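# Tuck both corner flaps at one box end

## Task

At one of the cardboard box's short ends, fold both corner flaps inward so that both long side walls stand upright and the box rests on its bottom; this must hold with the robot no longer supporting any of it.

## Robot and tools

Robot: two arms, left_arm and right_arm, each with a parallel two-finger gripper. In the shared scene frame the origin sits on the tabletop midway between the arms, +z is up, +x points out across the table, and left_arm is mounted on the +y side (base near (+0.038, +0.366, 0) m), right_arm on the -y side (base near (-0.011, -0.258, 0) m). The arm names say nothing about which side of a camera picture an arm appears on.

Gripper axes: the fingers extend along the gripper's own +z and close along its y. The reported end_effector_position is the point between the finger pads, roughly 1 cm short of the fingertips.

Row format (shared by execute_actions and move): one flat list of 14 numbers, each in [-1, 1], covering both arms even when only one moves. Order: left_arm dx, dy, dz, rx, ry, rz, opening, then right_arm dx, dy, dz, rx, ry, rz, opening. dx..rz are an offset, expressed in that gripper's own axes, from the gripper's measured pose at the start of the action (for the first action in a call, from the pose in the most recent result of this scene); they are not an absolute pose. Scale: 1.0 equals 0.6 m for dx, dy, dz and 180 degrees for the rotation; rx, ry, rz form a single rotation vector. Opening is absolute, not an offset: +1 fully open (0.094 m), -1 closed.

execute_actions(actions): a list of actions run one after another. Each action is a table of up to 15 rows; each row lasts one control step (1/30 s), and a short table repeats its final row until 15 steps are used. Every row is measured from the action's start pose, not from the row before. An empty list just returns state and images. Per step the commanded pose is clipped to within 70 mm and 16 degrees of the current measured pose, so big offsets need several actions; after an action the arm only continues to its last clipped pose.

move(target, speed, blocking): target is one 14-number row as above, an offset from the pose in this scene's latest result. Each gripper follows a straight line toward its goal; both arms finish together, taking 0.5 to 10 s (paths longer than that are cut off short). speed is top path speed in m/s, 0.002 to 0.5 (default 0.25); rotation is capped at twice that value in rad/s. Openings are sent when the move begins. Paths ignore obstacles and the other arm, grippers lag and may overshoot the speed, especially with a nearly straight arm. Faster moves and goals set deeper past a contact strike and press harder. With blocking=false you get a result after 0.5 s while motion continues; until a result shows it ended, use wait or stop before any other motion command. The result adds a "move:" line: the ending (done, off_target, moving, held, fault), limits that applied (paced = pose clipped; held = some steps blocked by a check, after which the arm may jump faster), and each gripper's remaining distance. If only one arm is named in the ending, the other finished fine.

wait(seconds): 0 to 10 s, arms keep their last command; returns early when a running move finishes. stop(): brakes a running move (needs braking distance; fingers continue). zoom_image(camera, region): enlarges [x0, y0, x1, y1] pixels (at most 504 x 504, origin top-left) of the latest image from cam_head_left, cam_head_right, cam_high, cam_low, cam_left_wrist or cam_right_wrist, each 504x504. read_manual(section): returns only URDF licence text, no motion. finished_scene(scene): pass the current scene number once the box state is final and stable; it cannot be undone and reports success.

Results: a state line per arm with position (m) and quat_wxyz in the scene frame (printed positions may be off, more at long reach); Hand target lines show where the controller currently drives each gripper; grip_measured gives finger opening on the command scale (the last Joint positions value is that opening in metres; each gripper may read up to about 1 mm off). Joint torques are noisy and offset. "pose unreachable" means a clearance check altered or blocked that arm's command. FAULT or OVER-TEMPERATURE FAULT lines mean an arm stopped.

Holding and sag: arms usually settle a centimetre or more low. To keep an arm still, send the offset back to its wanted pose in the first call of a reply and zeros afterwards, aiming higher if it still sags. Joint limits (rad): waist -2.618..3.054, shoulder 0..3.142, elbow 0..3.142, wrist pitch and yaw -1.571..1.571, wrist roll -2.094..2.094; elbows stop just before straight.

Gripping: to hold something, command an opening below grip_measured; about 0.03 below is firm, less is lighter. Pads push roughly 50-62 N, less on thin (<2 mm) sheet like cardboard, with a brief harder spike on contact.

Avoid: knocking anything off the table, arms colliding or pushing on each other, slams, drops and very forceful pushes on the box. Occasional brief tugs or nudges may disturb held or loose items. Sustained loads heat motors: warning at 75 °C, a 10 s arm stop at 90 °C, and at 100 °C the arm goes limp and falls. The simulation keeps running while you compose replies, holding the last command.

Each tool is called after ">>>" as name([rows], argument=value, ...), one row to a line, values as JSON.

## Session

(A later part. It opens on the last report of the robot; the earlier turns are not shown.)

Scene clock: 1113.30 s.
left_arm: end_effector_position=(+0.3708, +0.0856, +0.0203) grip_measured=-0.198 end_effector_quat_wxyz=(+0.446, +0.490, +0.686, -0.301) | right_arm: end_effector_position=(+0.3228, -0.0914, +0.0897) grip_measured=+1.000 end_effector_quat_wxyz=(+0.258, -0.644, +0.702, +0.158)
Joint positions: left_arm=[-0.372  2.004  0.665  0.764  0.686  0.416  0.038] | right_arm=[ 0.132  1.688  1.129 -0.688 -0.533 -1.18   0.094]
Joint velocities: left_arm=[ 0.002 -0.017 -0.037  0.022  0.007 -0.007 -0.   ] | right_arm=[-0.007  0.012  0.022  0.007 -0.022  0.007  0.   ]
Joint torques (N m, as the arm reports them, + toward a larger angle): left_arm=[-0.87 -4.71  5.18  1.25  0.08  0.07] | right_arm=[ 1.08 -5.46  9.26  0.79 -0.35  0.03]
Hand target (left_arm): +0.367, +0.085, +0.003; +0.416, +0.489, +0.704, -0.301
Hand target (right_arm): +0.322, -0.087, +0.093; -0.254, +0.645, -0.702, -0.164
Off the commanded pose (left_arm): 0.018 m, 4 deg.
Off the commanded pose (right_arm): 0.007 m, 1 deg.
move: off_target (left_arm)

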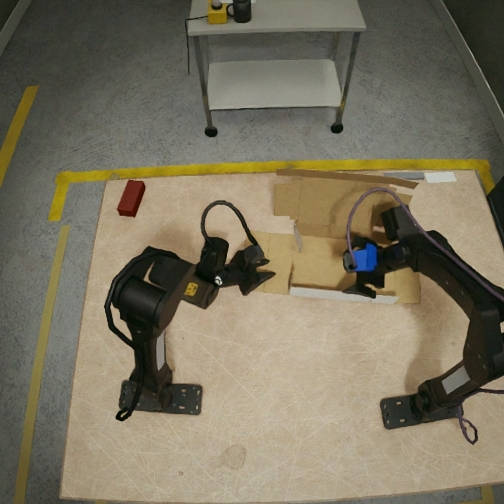

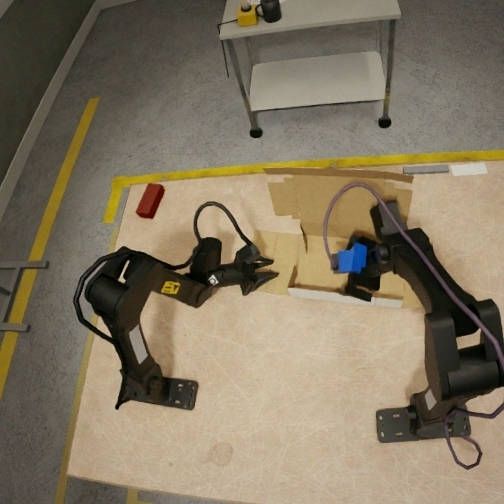

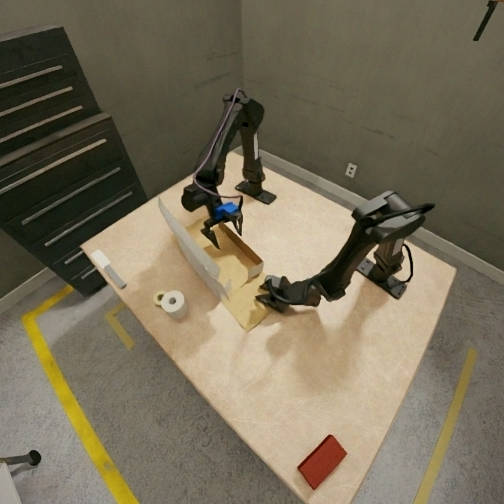

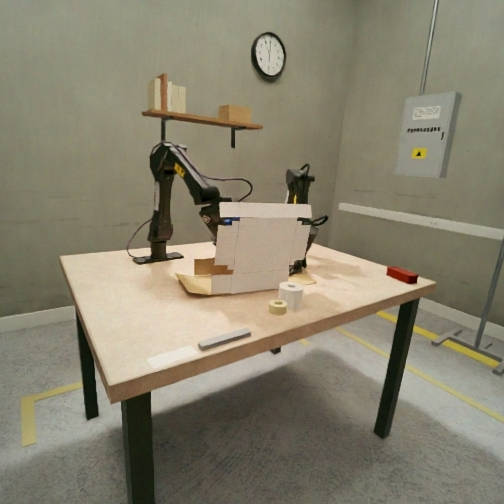

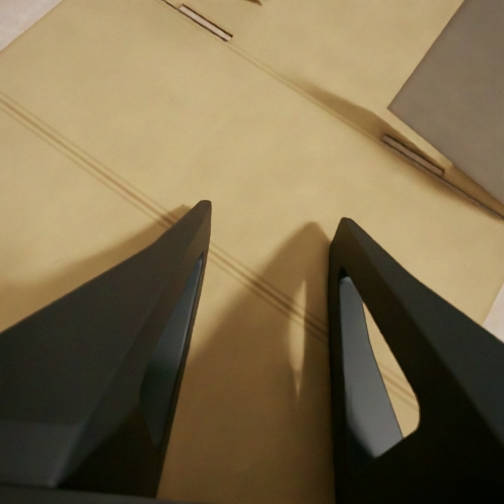

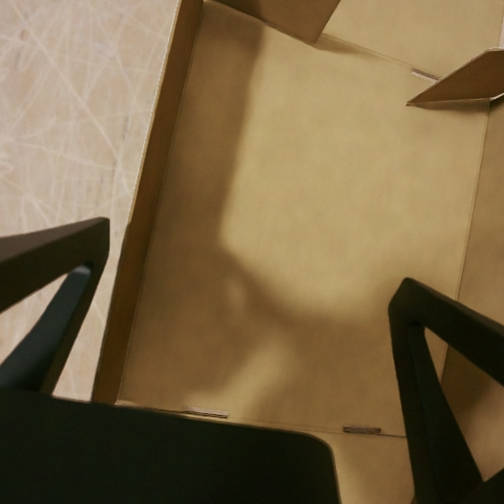

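>>> zoom_image(camera="cam_high", region=[140, 150, 320, 340])

>>> zoom_image(camera="cam_head_left", region=[230, 160, 450, 320])

Region (140, 150, 320, 340) of cam_high's 504x504 image, scaled by 2.653, with more detail than that image has; it fills the left 477 columns of this view, and the rest is white.

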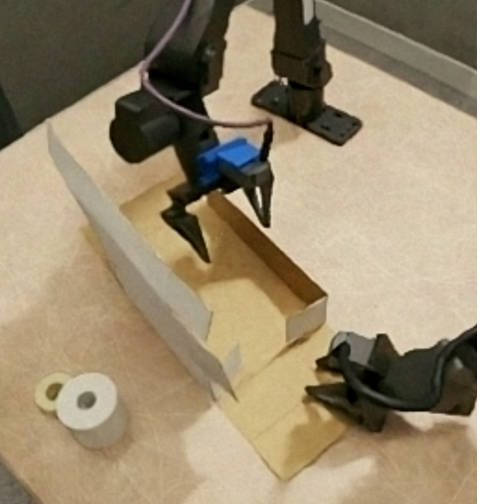

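Region (230, 160, 450, 320) of cam_head_left's 504x504 image, scaled by 2.291, with more detail than that image has; it fills the top 367 rows of this view, and the rest is white.

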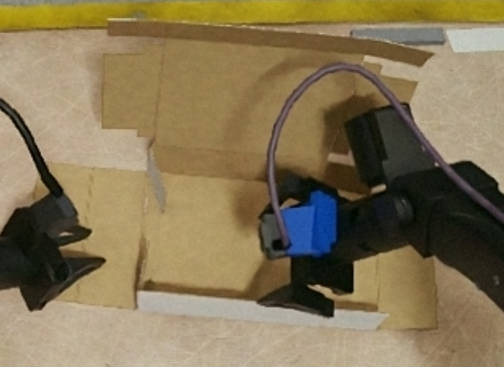

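>>> move(target=[0.0423, -0.001, 0.0197, 0, 0.022, 0, -0.2, -0.0378, -0.1035, 0.1355, 0.0640, -0.0094, -0.0431, 0.064], speed=0.1)

Scene clock: 1151.03 s.
left_arm: end_effector_position=(+0.3741, +0.0849, +0.0199) grip_measured=-0.198 end_effector_quat_wxyz=(+0.460, +0.498, +0.675, -0.291) | right_arm: end_effector_position=(+0.3957, -0.0402, +0.0410) grip_measured=+0.066 end_effector_quat_wxyz=(+0.338, -0.657, +0.669, +0.078)
Joint positions: left_arm=[-0.372  2.022  0.665  0.805  0.681  0.441  0.038] | right_arm=[ 0.25   1.92   1.129 -0.188 -0.415 -1.091  0.05 ]
Joint velocities: left_arm=[-0.002 -0.012  0.002  0.051  0.081 -0.066  0.   ] | right_arm=[ 0.002 -0.002  0.002 -0.007 -0.022 -0.051 -0.   ]
Joint torques (N m, as the arm reports them, + toward a larger angle): left_arm=[-0.87 -3.98  4.54  1.23 -0.14  0.17] | right_arm=[ 0.87 -7.44  7.42  1.55 -0.24  0.06]
Hand target (left_arm): +0.369, +0.087, -0.007; +0.423, +0.500, +0.700, -0.285
Hand target (right_arm): +0.397, -0.035, +0.042; -0.342, +0.658, -0.667, -0.079
Off the commanded pose (left_arm): 0.028 m, 5 deg.
Off the commanded pose (right_arm): 0.006 m, 1 deg.
move: off_target (left_arm)

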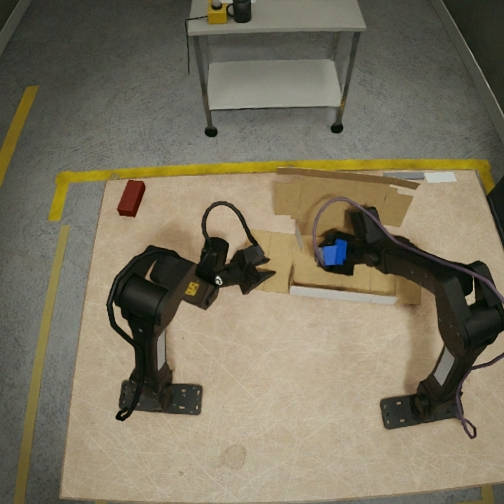

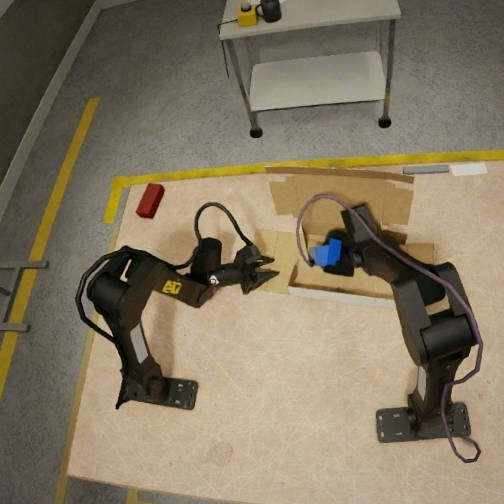

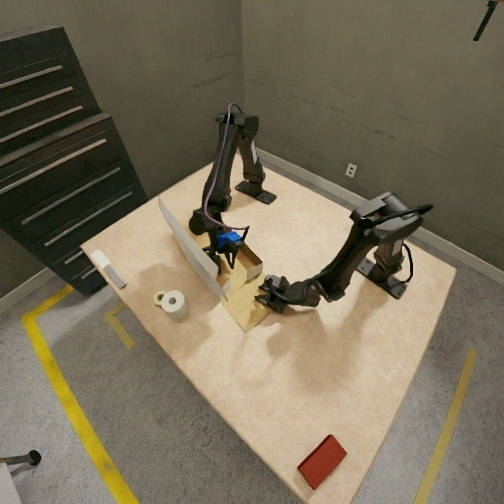

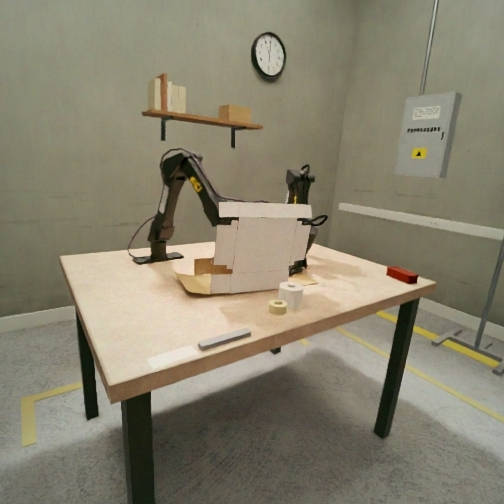

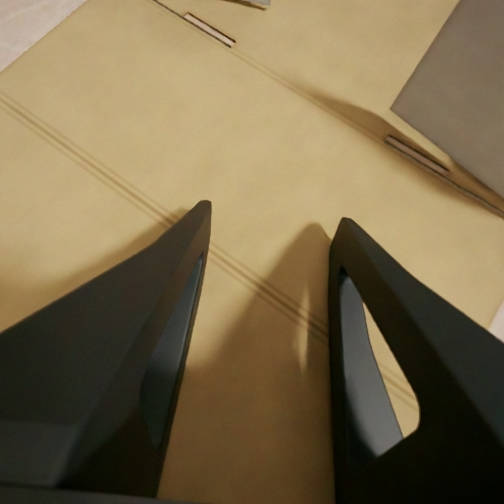

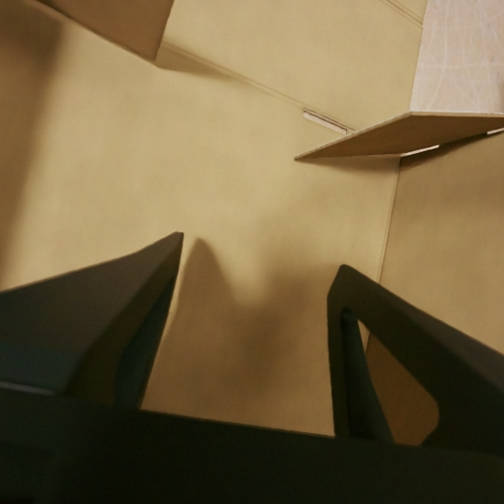

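>>> move(target=[0.0423, -0.001, 0.0197, 0, 0.026, 0, -0.2, -0.0548, -0.0128, 0.0437, 0, 0, 0, 0.28], speed=0.05)

Scene clock: 1175.23 s.
left_arm: end_effector_position=(+0.3765, +0.0845, +0.0206) grip_measured=-0.198 end_effector_quat_wxyz=(+0.470, +0.508, +0.665, -0.280) | right_arm: end_effector_position=(+0.4048, -0.0055, +0.0373) grip_measured=+0.278 end_effector_quat_wxyz=(+0.335, -0.657, +0.671, +0.078)
Joint positions: left_arm=[-0.373  2.029  0.665  0.827  0.673  0.471  0.038] | right_arm=[ 0.328  1.996  1.223 -0.186 -0.369 -1.021  0.06 ]
Joint velocities: left_arm=[ 0.002  0.017  0.017  0.007  0.007 -0.051 -0.   ] | right_arm=[-0.012 -0.012  0.002 -0.037  0.022 -0.095 -0.001]
Joint torques (N m, as the arm reports them, + toward a larger angle): left_arm=[-0.85 -3.83  5.13  1.24 -0.23  0.25] | right_arm=[ 0.78 -7.89  9.38  1.4  -0.17  0.02]
Hand target (left_arm): +0.373, +0.087, -0.007; +0.432, +0.510, +0.692, -0.272
Hand target (right_arm): +0.409, +0.001, +0.042; -0.339, +0.657, -0.669, -0.078
Off the commanded pose (left_arm): 0.029 m, 6 deg.
Off the commanded pose (right_arm): 0.009 m, 0 deg.
move: off_target (left_arm)

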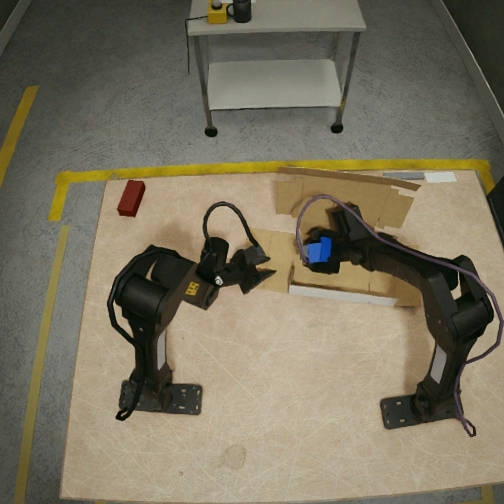

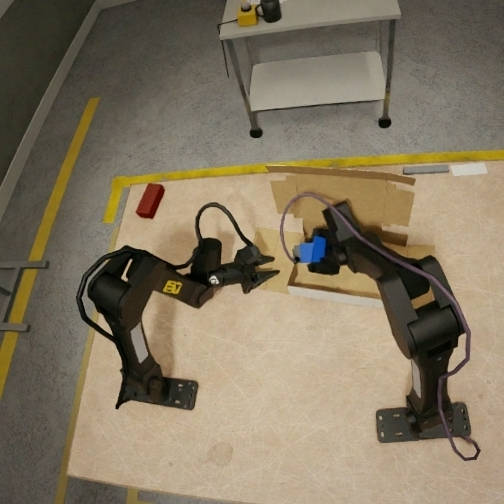

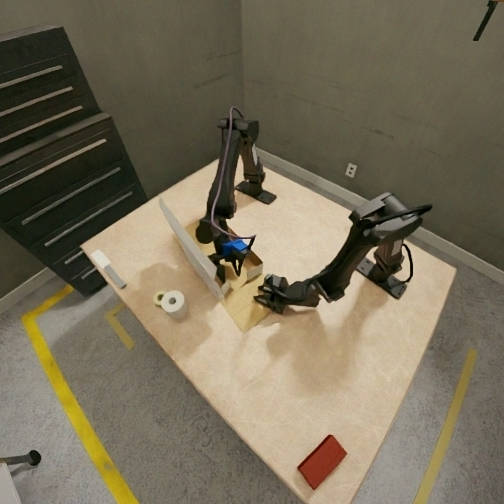

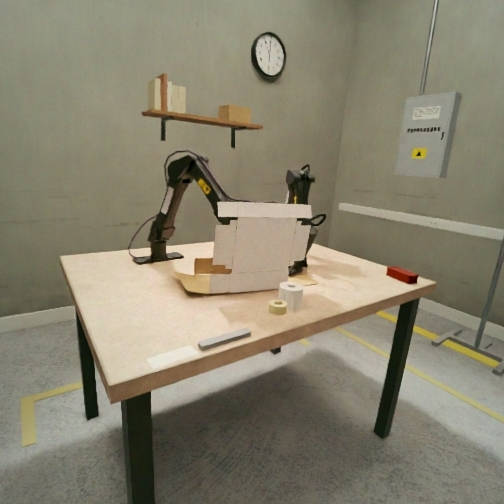

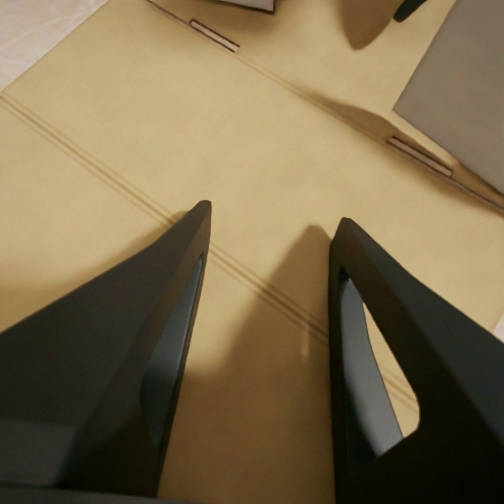

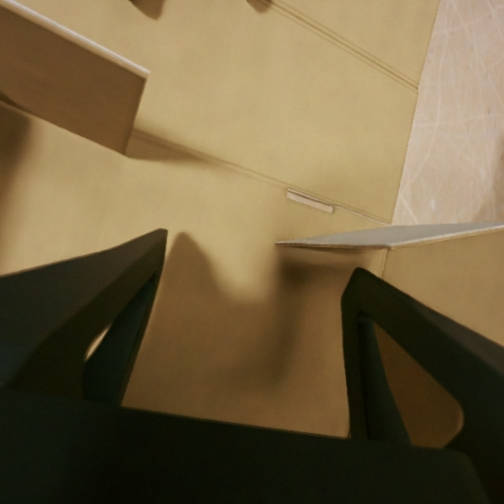

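>>> execute_actions([
  [[0.0437,-0.009,0.013,0.0046,0.0271,-0.0122,-0.2,-0.0100,-0.0010,0.0056,0,0,0,0.28],[0.0437,-0.009,0.013,0.0046,0.0271,-0.0122,-0.2,-0.0122,-0.0013,0.0069,0,0,0,0.28],[0.0437,-0.009,0.013,0.0046,0.0271,-0.0122,-0.2,-0.0144,-0.0015,0.0081,0,0,0,0.28],[0.0437,-0.009,0.013,0.0046,0.0271,-0.0122,-0.2,-0.0166,-0.0017,0.0093,0,0,0,0.28],[0.0437,-0.009,0.013,0.0046,0.0271,-0.0122,-0.2,-0.0189,-0.0019,0.0106,0,0,0,0.28],[0.0437,-0.009,0.013,0.0046,0.0271,-0.0122,-0.2,-0.0211,-0.0022,0.0118,0,0,0,0.28],[0.0437,-0.009,0.013,0.0046,0.0271,-0.0122,-0.2,-0.0233,-0.0024,0.0131,0,0,0,0.28],[0.0437,-0.009,0.013,0.0046,0.0271,-0.0122,-0.2,-0.0255,-0.0026,0.0143,0,0,0,0.28],[0.0437,-0.009,0.013,0.0046,0.0271,-0.0122,-0.2,-0.0277,-0.0028,0.0155,0,0,0,0.28],[0.0437,-0.009,0.013,0.0046,0.0271,-0.0122,-0.2,-0.0299,-0.0031,0.0168,0,0,0,0.28],[0.0437,-0.009,0.013,0.0046,0.0271,-0.0122,-0.2,-0.0321,-0.0033,0.0180,0,0,0,0.28],[0.0437,-0.009,0.013,0.0046,0.0271,-0.0122,-0.2,-0.0344,-0.0035,0.0193,0,0,0,0.28],[0.0437,-0.009,0.013,0.0046,0.0271,-0.0122,-0.2,-0.0366,-0.0037,0.0205,0,0,0,0.28],[0.0437,-0.009,0.013,0.0046,0.0271,-0.0122,-0.2,-0.0388,-0.0040,0.0218,0,0,0,0.28],[0.0437,-0.009,0.013,0.0046,0.0271,-0.0122,-0.2,-0.0410,-0.0042,0.0230,0,0,0,0.28]],
])

>>> wait(seconds=0.7)

Scene clock: 1197.90 s.
left_arm: end_effector_position=(+0.3766, +0.0845, +0.0208) grip_measured=-0.198 end_effector_quat_wxyz=(+0.471, +0.509, +0.664, -0.280) | right_arm: end_effector_position=(+0.4089, +0.0090, +0.0360) grip_measured=+0.278 end_effector_quat_wxyz=(+0.333, -0.655, +0.674, +0.071)
Joint positions: left_arm=[-0.373  2.029  0.665  0.828  0.673  0.473  0.038] | right_arm=[ 0.364  2.026  1.264 -0.186 -0.333 -0.987  0.06 ]
Joint velocities: left_arm=[-0.007 -0.007 -0.017 -0.022  0.066 -0.007 -0.002] | right_arm=[0.066 0.042 0.12  0.007 0.081 0.037 0.001]
Joint torques (N m, as the arm reports them, + toward a larger angle): left_arm=[-0.88 -4.37  4.18  1.2  -0.12  0.18] | right_arm=[ 1.61 -8.27  9.47  1.35 -0.35  0.05]
Hand target (left_arm): +0.371, +0.088, -0.006; +0.433, +0.510, +0.691, -0.273
Hand target (right_arm): +0.409, +0.022, +0.041; -0.336, +0.657, -0.671, -0.078
Off the commanded pose (left_arm): 0.028 m, 6 deg.
Off the commanded pose (right_arm): 0.014 m, 1 deg.

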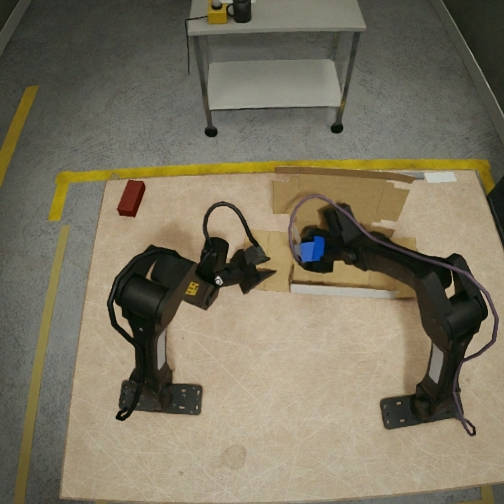

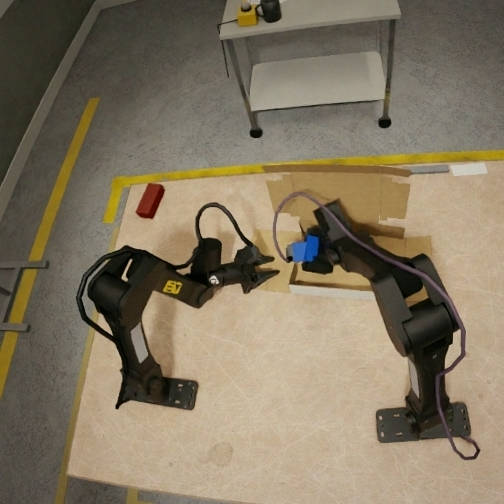

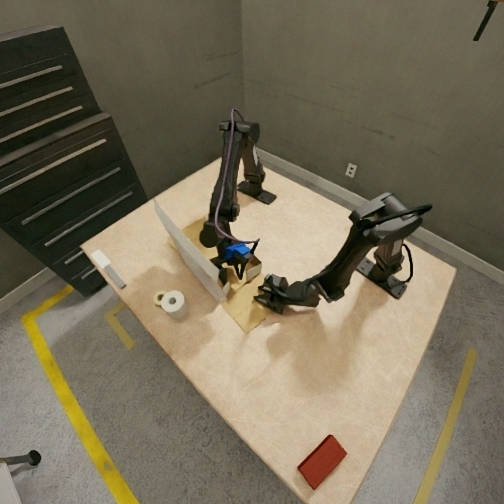

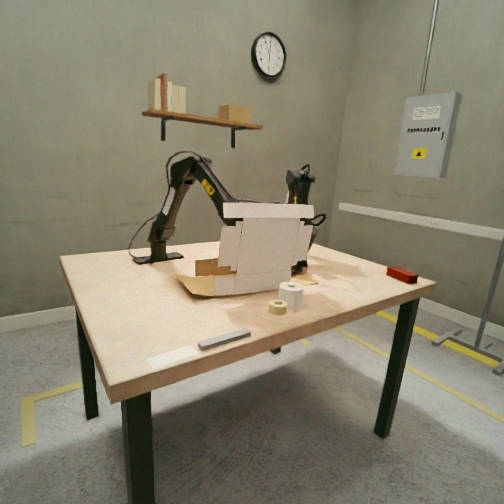

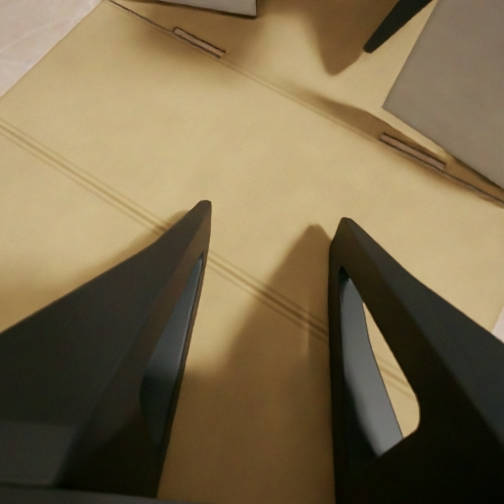

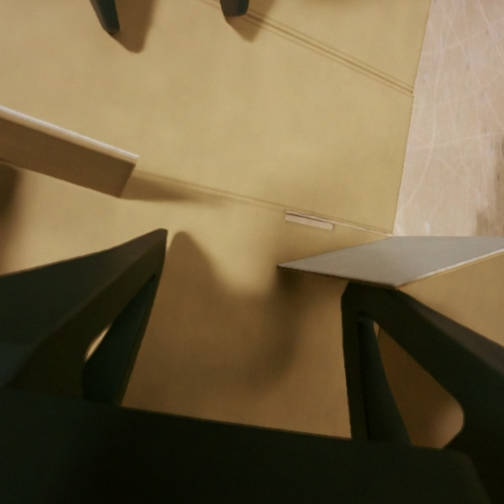

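Scene clock: 1198.60 s.
left_arm: end_effector_position=(+0.3766, +0.0845, +0.0208) grip_measured=-0.198 end_effector_quat_wxyz=(+0.471, +0.509, +0.664, -0.280) | right_arm: end_effector_position=(+0.4102, +0.0119, +0.0369) grip_measured=+0.278 end_effector_quat_wxyz=(+0.334, -0.653, +0.676, +0.070)
Joint positions: left_arm=[-0.373  2.029  0.665  0.828  0.673  0.474  0.038] | right_arm=[ 0.371  2.03   1.273 -0.186 -0.325 -0.976  0.06 ]
Joint velocities: left_arm=[-0.017  0.017  0.022 -0.022 -0.007 -0.037 -0.001] | right_arm=[-0.007 -0.012 -0.017 -0.037  0.037  0.022 -0.   ]
Joint torques (N m, as the arm reports them, + toward a larger angle): left_arm=[-0.62 -4.36  4.27  1.21 -0.14  0.17] | right_arm=[ 1.41 -8.26  9.44  1.36 -0.28  0.04]
Hand target (left_arm): +0.371, +0.088, -0.006; +0.433, +0.510, +0.691, -0.273
Hand target (right_arm): +0.409, +0.022, +0.041; -0.336, +0.657, -0.670, -0.078
Off the commanded pose (left_arm): 0.028 m, 6 deg.
Off the commanded pose (right_arm): 0.011 m, 1 deg.
wait: 0.70 s; at rest by 0.23 s

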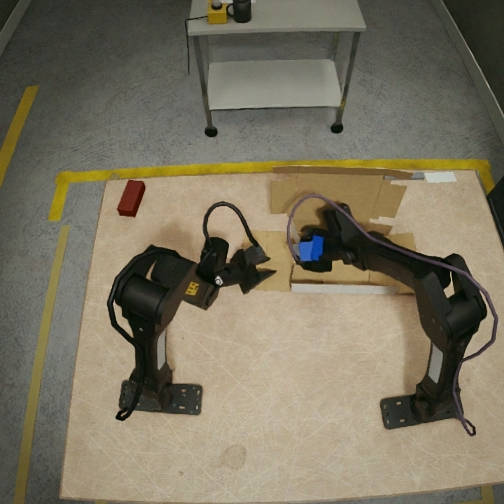

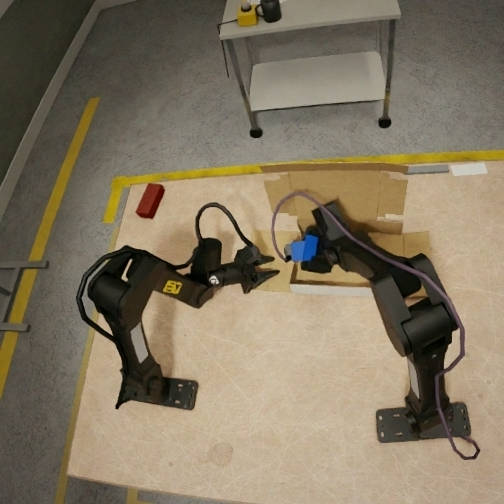

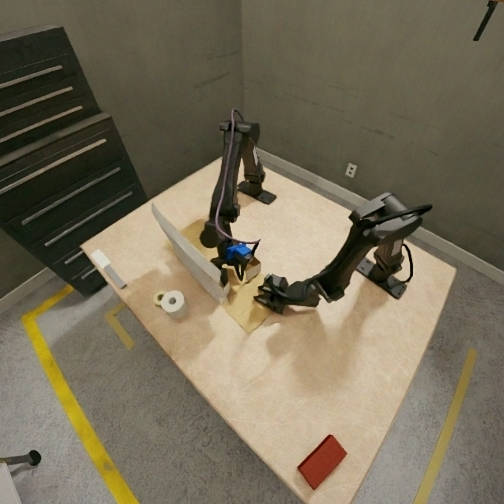

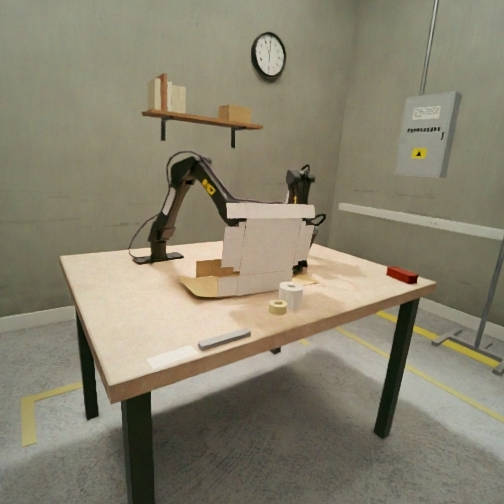

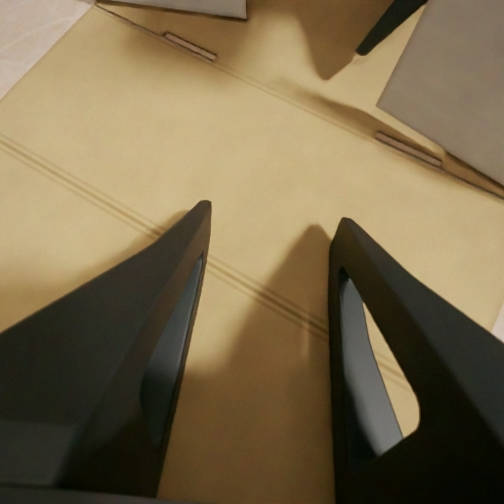

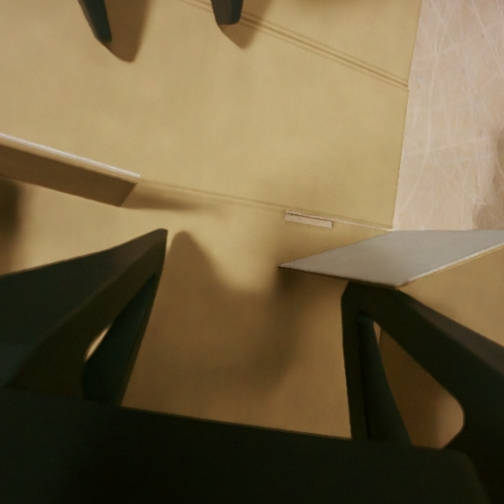

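>>> execute_actions(actions=[])

Scene clock: 1217.40 s.
left_arm: end_effector_position=(+0.3766, +0.0845, +0.0208) grip_measured=-0.198 end_effector_quat_wxyz=(+0.471, +0.509, +0.664, -0.280) | right_arm: end_effector_position=(+0.4102, +0.0119, +0.0369) grip_measured=+0.278 end_effector_quat_wxyz=(+0.334, -0.653, +0.676, +0.070)
Joint positions: left_arm=[-0.373  2.029  0.665  0.828  0.673  0.474  0.038] | right_arm=[ 0.371  2.03   1.273 -0.186 -0.325 -0.976  0.06 ]
Joint velocities: left_arm=[-0.002 -0.012 -0.002 -0.022  0.007 -0.066  0.001] | right_arm=[-0.007  0.002 -0.007  0.007  0.051  0.037 -0.001]
Joint torques (N m, as the arm reports them, + toward a larger angle): left_arm=[-0.67 -4.37  4.21  1.19 -0.15  0.15] | right_arm=[ 1.35 -8.27  9.46  1.34 -0.3   0.02]
Hand target (left_arm): +0.371, +0.088, -0.006; +0.433, +0.510, +0.691, -0.273
Hand target (right_arm): +0.409, +0.022, +0.041; -0.336, +0.657, -0.670, -0.078
Off the commanded pose (left_arm): 0.028 m, 6 deg.
Off the commanded pose (right_arm): 0.011 m, 1 deg.

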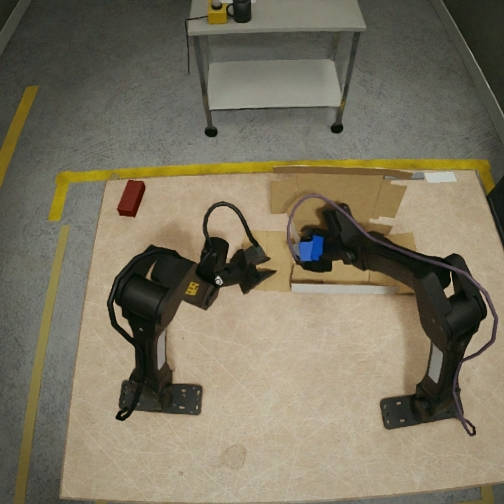

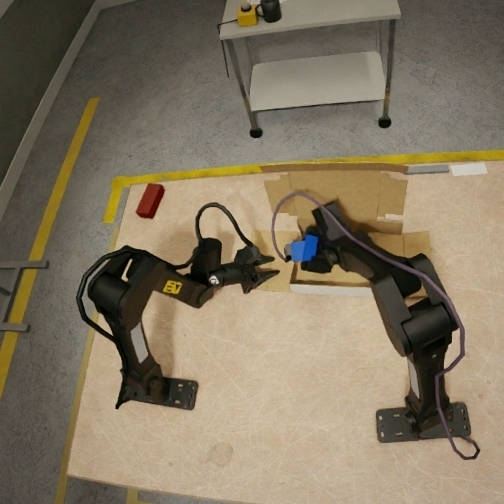

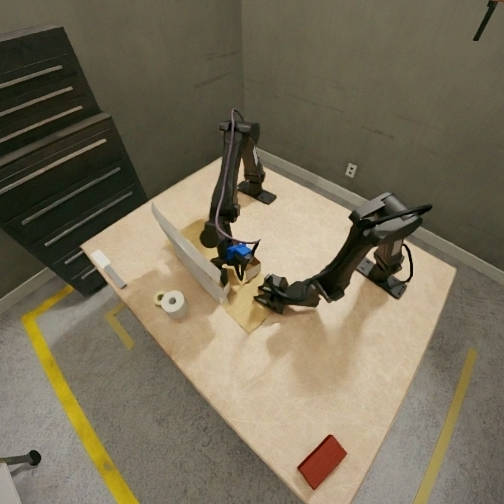

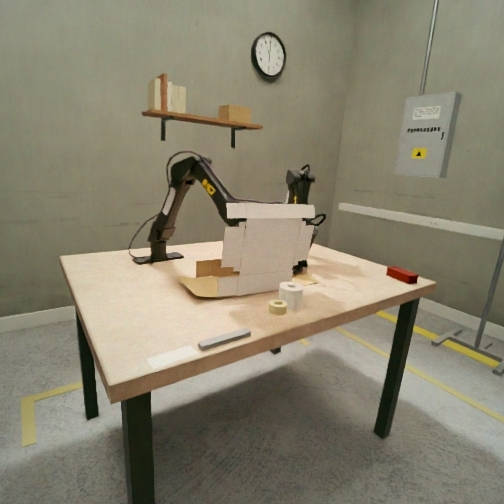

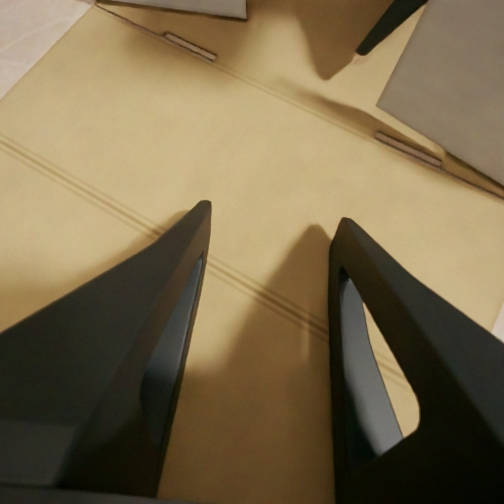

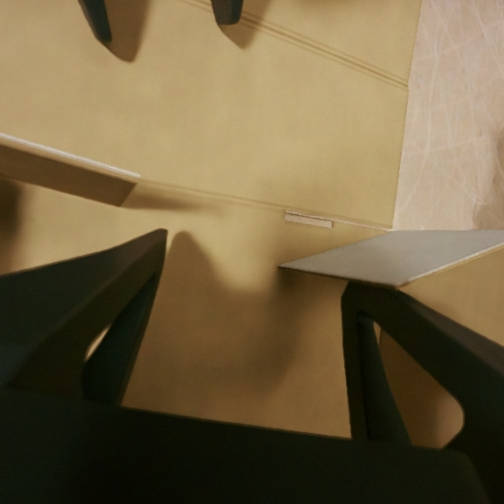

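>>> zoom_image(camera="cam_head_left", region=[200, 160, 440, 320])

>>> zoom_image(camera="cam_high", region=[140, 190, 340, 350])

Region (200, 160, 440, 320) of cam_head_left's 504x504 image, scaled by 2.100, with more detail than that image has.

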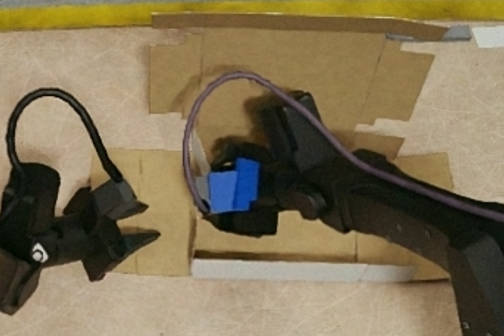

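Region (140, 190, 340, 350) of cam_high's 504x504 image, scaled by 2.520, with more detail than that image has; it fills the top 403 rows of this view, and the rest is white.

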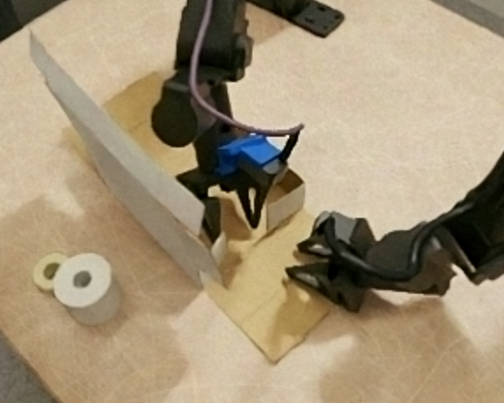

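>>> execute_actions([
  [[-0.004,0.0005,-0.002,0,0,-0.003,-0.2, 0.001,-0.002,-0.002,0,0,0,0.22],[-0.008,0.001,-0.004,0,0,-0.005,-0.2, 0.002,-0.004,-0.004,0,0,0,0.17],[-0.012,0.0015,-0.005,0,0,-0.008,-0.2, 0.003,-0.006,-0.005,0,0,0,0.12],[-0.016,0.002,-0.007,0,0,-0.010,-0.2, 0.004,-0.008,-0.007,0,0,0,0.07],[-0.020,0.0025,-0.009,0,0,-0.013,-0.2, 0.005,-0.0098,-0.0082,0,0,0,0.02],[-0.024,0.003,-0.011,0,0,-0.015,-0.2, 0.005,-0.0098,-0.0082,0,0,0,-0.03],[-0.028,0.0033,-0.012,0,0,-0.018,-0.2, 0.005,-0.0098,-0.0082,0,0,0,-0.06],[-0.033,0.0036,-0.014,0,0,-0.020,-0.2, 0.005,-0.0098,-0.0082,0,0,0,-0.06]],
  [[-0.005,0.005,0.000,0,0,-0.002,-0.15, -0.003,-0.002,-0.004,0,0,0,-0.06],[-0.005,0.010,0.001,0,0,-0.004,-0.10, -0.003,-0.002,-0.004,0,0,0,-0.06],[-0.005,0.016,0.002,0,0,-0.006,-0.05, -0.003,-0.002,-0.004,0,0,0,-0.06],[-0.005,0.022,0.004,0,0,-0.008,0.0, -0.003,-0.002,-0.004,0,0,0,-0.06],[-0.005,0.028,0.005,0,0,-0.010,0.05, -0.003,-0.002,-0.004,0,0,0,-0.06],[-0.005,0.034,0.006,0,0,-0.012,0.10, -0.003,-0.002,-0.004,0,0,0,-0.06],[-0.005,0.040,0.008,0,0,-0.014,0.15, -0.003,-0.002,-0.004,0,0,0,-0.06],[-0.005,0.046,0.009,0,0,-0.016,0.20, -0.003,-0.002,-0.004,0,0,0,-0.06],[-0.005,0.052,0.010,0,0,-0.018,0.25, -0.003,-0.002,-0.004,0,0,0,-0.06],[-0.005,0.058,0.011,0,0,-0.020,0.28, -0.003,-0.002,-0.004,0,0,0,-0.06],[-0.005,0.063,0.012,0,0,-0.020,0.28, -0.003,-0.002,-0.004,0,0,0,-0.06]],
])

Scene clock: 1326.60 s.
left_arm: end_effector_position=(+0.4162, +0.0910, +0.0551) grip_measured=+0.277 end_effector_quat_wxyz=(+0.490, +0.473, +0.672, -0.291) | right_arm: end_effector_position=(+0.4126, +0.0083, +0.0368) grip_measured=-0.058 end_effector_quat_wxyz=(+0.334, -0.654, +0.675, +0.066)
Joint positions: left_arm=[-0.312  1.997  0.781  0.736  0.707  0.403  0.06 ] | right_arm=[ 0.363  2.03   1.273 -0.186 -0.322 -0.988  0.044]
Joint velocities: left_arm=[ 0.002  0.022  0.017 -0.154  0.095 -0.037  0.001] | right_arm=[ 0.017 -0.002 -0.007  0.081  0.022  0.022  0.001]
Joint torques (N m, as the arm reports them, + toward a larger angle): left_arm=[ 0.3  -5.81  5.81  1.53  0.48 -0.08] | right_arm=[ 0.02 -9.2   7.61  1.41 -0.16 -0.01]
Hand target (left_arm): +0.416, +0.091, +0.046; +0.468, +0.470, +0.684, -0.304
Hand target (right_arm): +0.413, +0.008, +0.040; -0.334, +0.654, -0.675, -0.066
Off the commanded pose (left_arm): 0.009 m, 3 deg.
Off the commanded pose (right_arm): 0.003 m, 0 deg.

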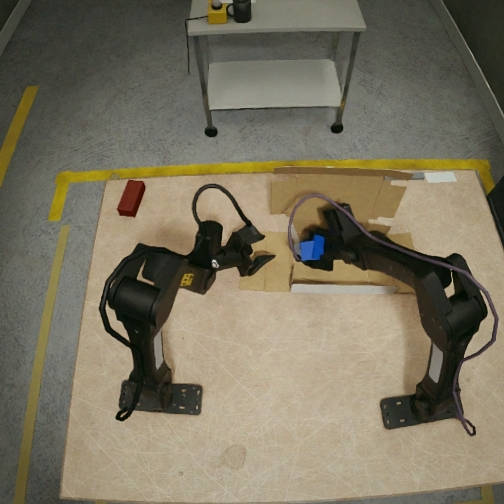

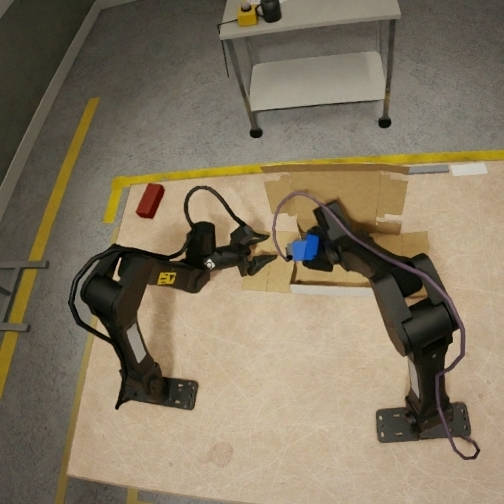

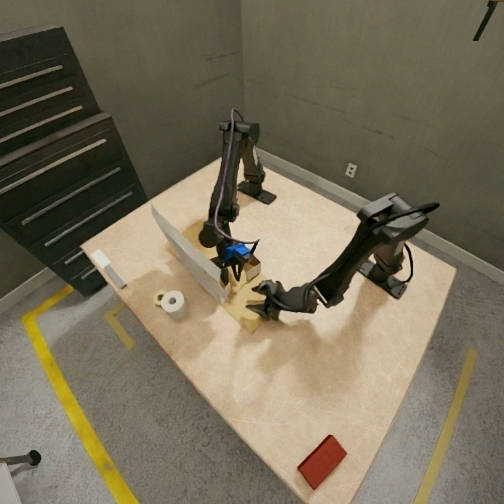

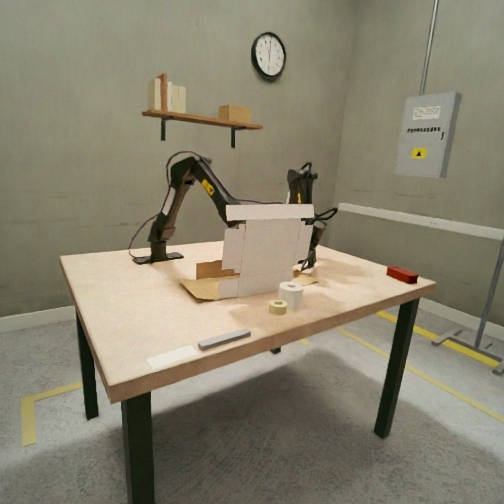

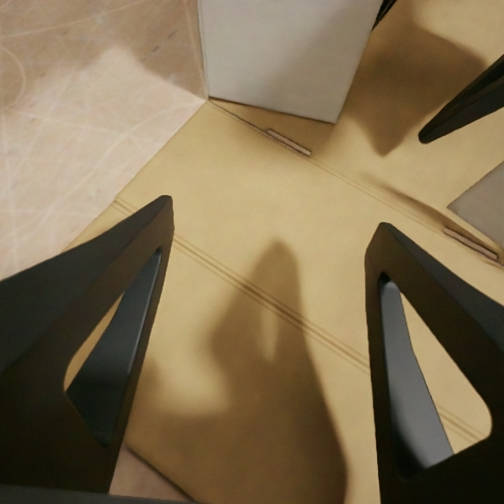

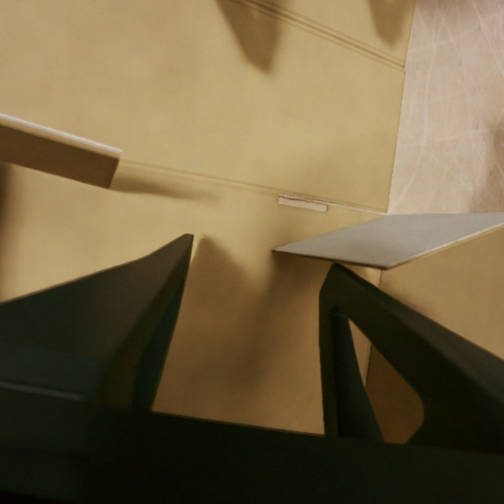

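>>> execute_actions([
  [[0.018,-0.004,0.007,0,0.010,-0.012,0.28, -0.003,-0.002,-0.004,0,0,0,-0.06],[0.021,-0.005,0.008,0,0.012,-0.014,0.28, -0.003,-0.002,-0.004,0,0,0,-0.06],[0.024,-0.006,0.010,0,0.014,-0.016,0.28, -0.003,-0.002,-0.004,0,0,0,-0.06],[0.028,-0.007,0.011,0,0.016,-0.018,0.28, -0.003,-0.002,-0.004,0,0,0,-0.06],[0.032,-0.008,0.013,0,0.018,-0.020,0.28, -0.003,-0.002,-0.004,0,0,0,-0.06],[0.036,-0.009,0.015,0,0.020,-0.022,0.28, -0.003,-0.002,-0.004,0,0,0,-0.06],[0.040,-0.010,0.016,0,0.022,-0.024,0.28, -0.003,-0.002,-0.004,0,0,0,-0.06],[0.044,-0.011,0.018,0,0.024,-0.025,0.28, -0.003,-0.002,-0.004,0,0,0,-0.06],[0.048,-0.011,0.019,0,0.026,-0.025,0.28, -0.003,-0.002,-0.004,0,0,0,-0.06],[0.051,-0.012,0.021,0,0.028,-0.025,0.28, -0.003,-0.002,-0.004,0,0,0,-0.06],[0.054,-0.012,0.022,0,0.028,-0.025,0.28, -0.003,-0.002,-0.004,0,0,0,-0.06],[0.057,-0.012,0.023,0,0.028,-0.025,0.28, -0.003,-0.002,-0.004,0,0,0,-0.06],[0.060,-0.013,0.024,0,0.028,-0.025,0.28, -0.003,-0.002,-0.004,0,0,0,-0.06],[0.062,-0.013,0.025,0,0.028,-0.025,0.28, -0.003,-0.002,-0.004,0,0,0,-0.06],[0.064,-0.013,0.026,0,0.028,-0.025,0.28, -0.003,-0.002,-0.004,0,0,0,-0.06]],
  [[0.012,0,0.005,0,0,0,0.28, 0,0,0,0,0,0,-0.06],[0.015,0,0.007,0,0,0,0.28, 0,0,0,0,0,0,-0.06],[0.018,0,0.008,0,0,0,0.28, 0,0,0,0,0,0,-0.06],[0.021,0,0.010,0,0,0,0.28, 0,0,0,0,0,0,-0.06],[0.024,0,0.011,0,0,0,0.28, 0,0,0,0,0,0,-0.06],[0.027,0,0.012,0,0,0,0.28, 0,0,0,0,0,0,-0.06],[0.030,0,0.014,0,0,0,0.28, 0,0,0,0,0,0,-0.06],[0.033,0,0.015,0,0,0,0.28, 0,0,0,0,0,0,-0.06],[0.036,0,0.017,0,0,0,0.28, 0,0,0,0,0,0,-0.06],[0.039,0,0.018,0,0,0,0.28, 0,0,0,0,0,0,-0.06],[0.042,0,0.019,0,0,0,0.28, 0,0,0,0,0,0,-0.06],[0.045,0,0.021,0,0,0,0.28, 0,0,0,0,0,0,-0.06],[0.048,0,0.022,0,0,0,0.28, 0,0,0,0,0,0,-0.06]],
])

Scene clock: 1358.87 s.
left_arm: end_effector_position=(+0.4186, +0.0868, +0.0208) grip_measured=+0.277 end_effector_quat_wxyz=(+0.488, +0.463, +0.681, -0.289) | right_arm: end_effector_position=(+0.4126, +0.0083, +0.0368) grip_measured=-0.058 end_effector_quat_wxyz=(+0.334, -0.654, +0.675, +0.066)
Joint positions: left_arm=[-0.328  2.13   0.781  0.873  0.676  0.374  0.06 ] | right_arm=[ 0.363  2.03   1.273 -0.186 -0.322 -0.988  0.044]
Joint velocities: left_arm=[-0.007  0.09  -0.017  0.125  0.007 -0.051 -0.   ] | right_arm=[-0.002  0.007 -0.007 -0.022 -0.007 -0.022  0.   ]
Joint torques (N m, as the arm reports them, + toward a larger angle): left_arm=[ 0.19 -5.17  2.56  1.43  0.    0.15] | right_arm=[ 0.03 -8.8   7.12  1.52 -0.17 -0.02]
Hand target (left_arm): +0.410, +0.093, -0.007; +0.456, +0.459, +0.706, -0.289
Hand target (right_arm): +0.413, +0.008, +0.037; -0.334, +0.654, -0.675, -0.066
Off the commanded pose (left_arm): 0.030 m, 5 deg.
Off the commanded pose (right_arm): 0.000 m, 0 deg.

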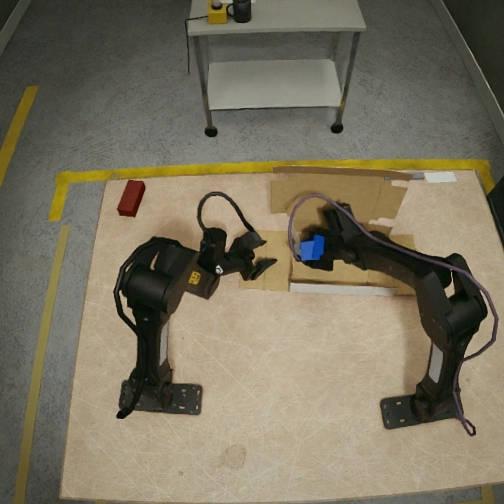

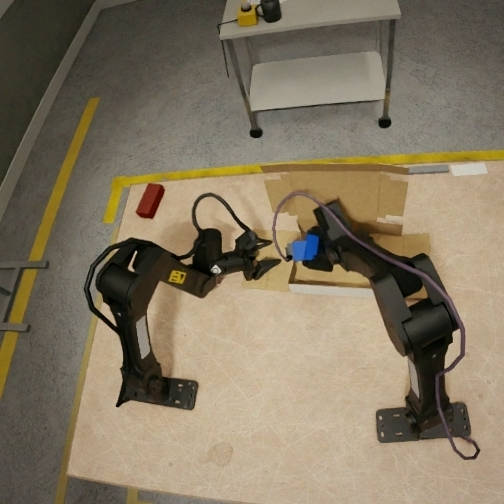

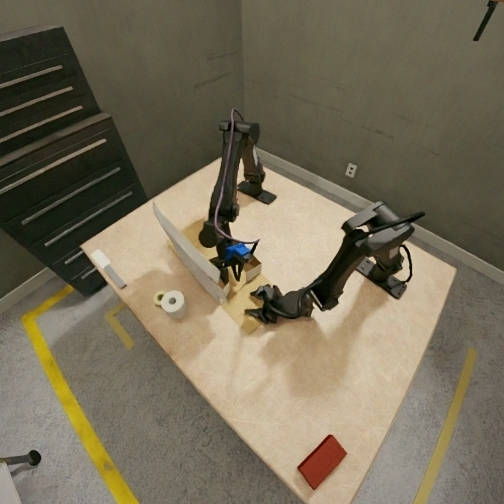

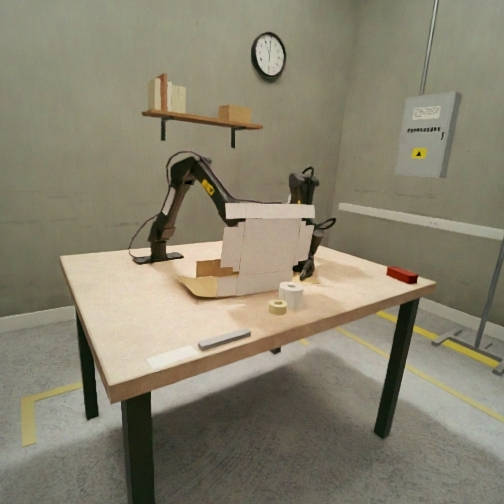

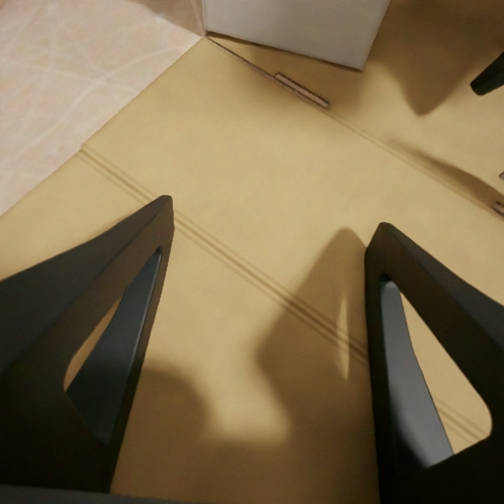

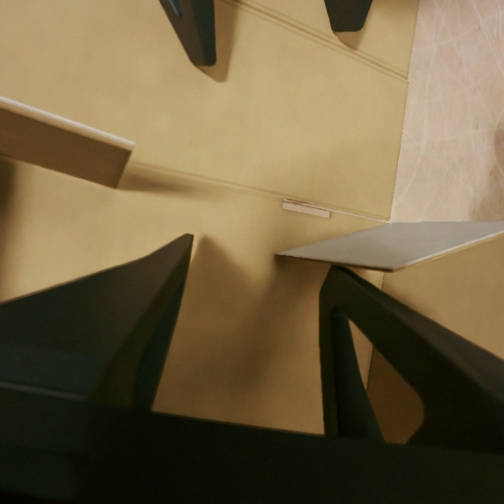

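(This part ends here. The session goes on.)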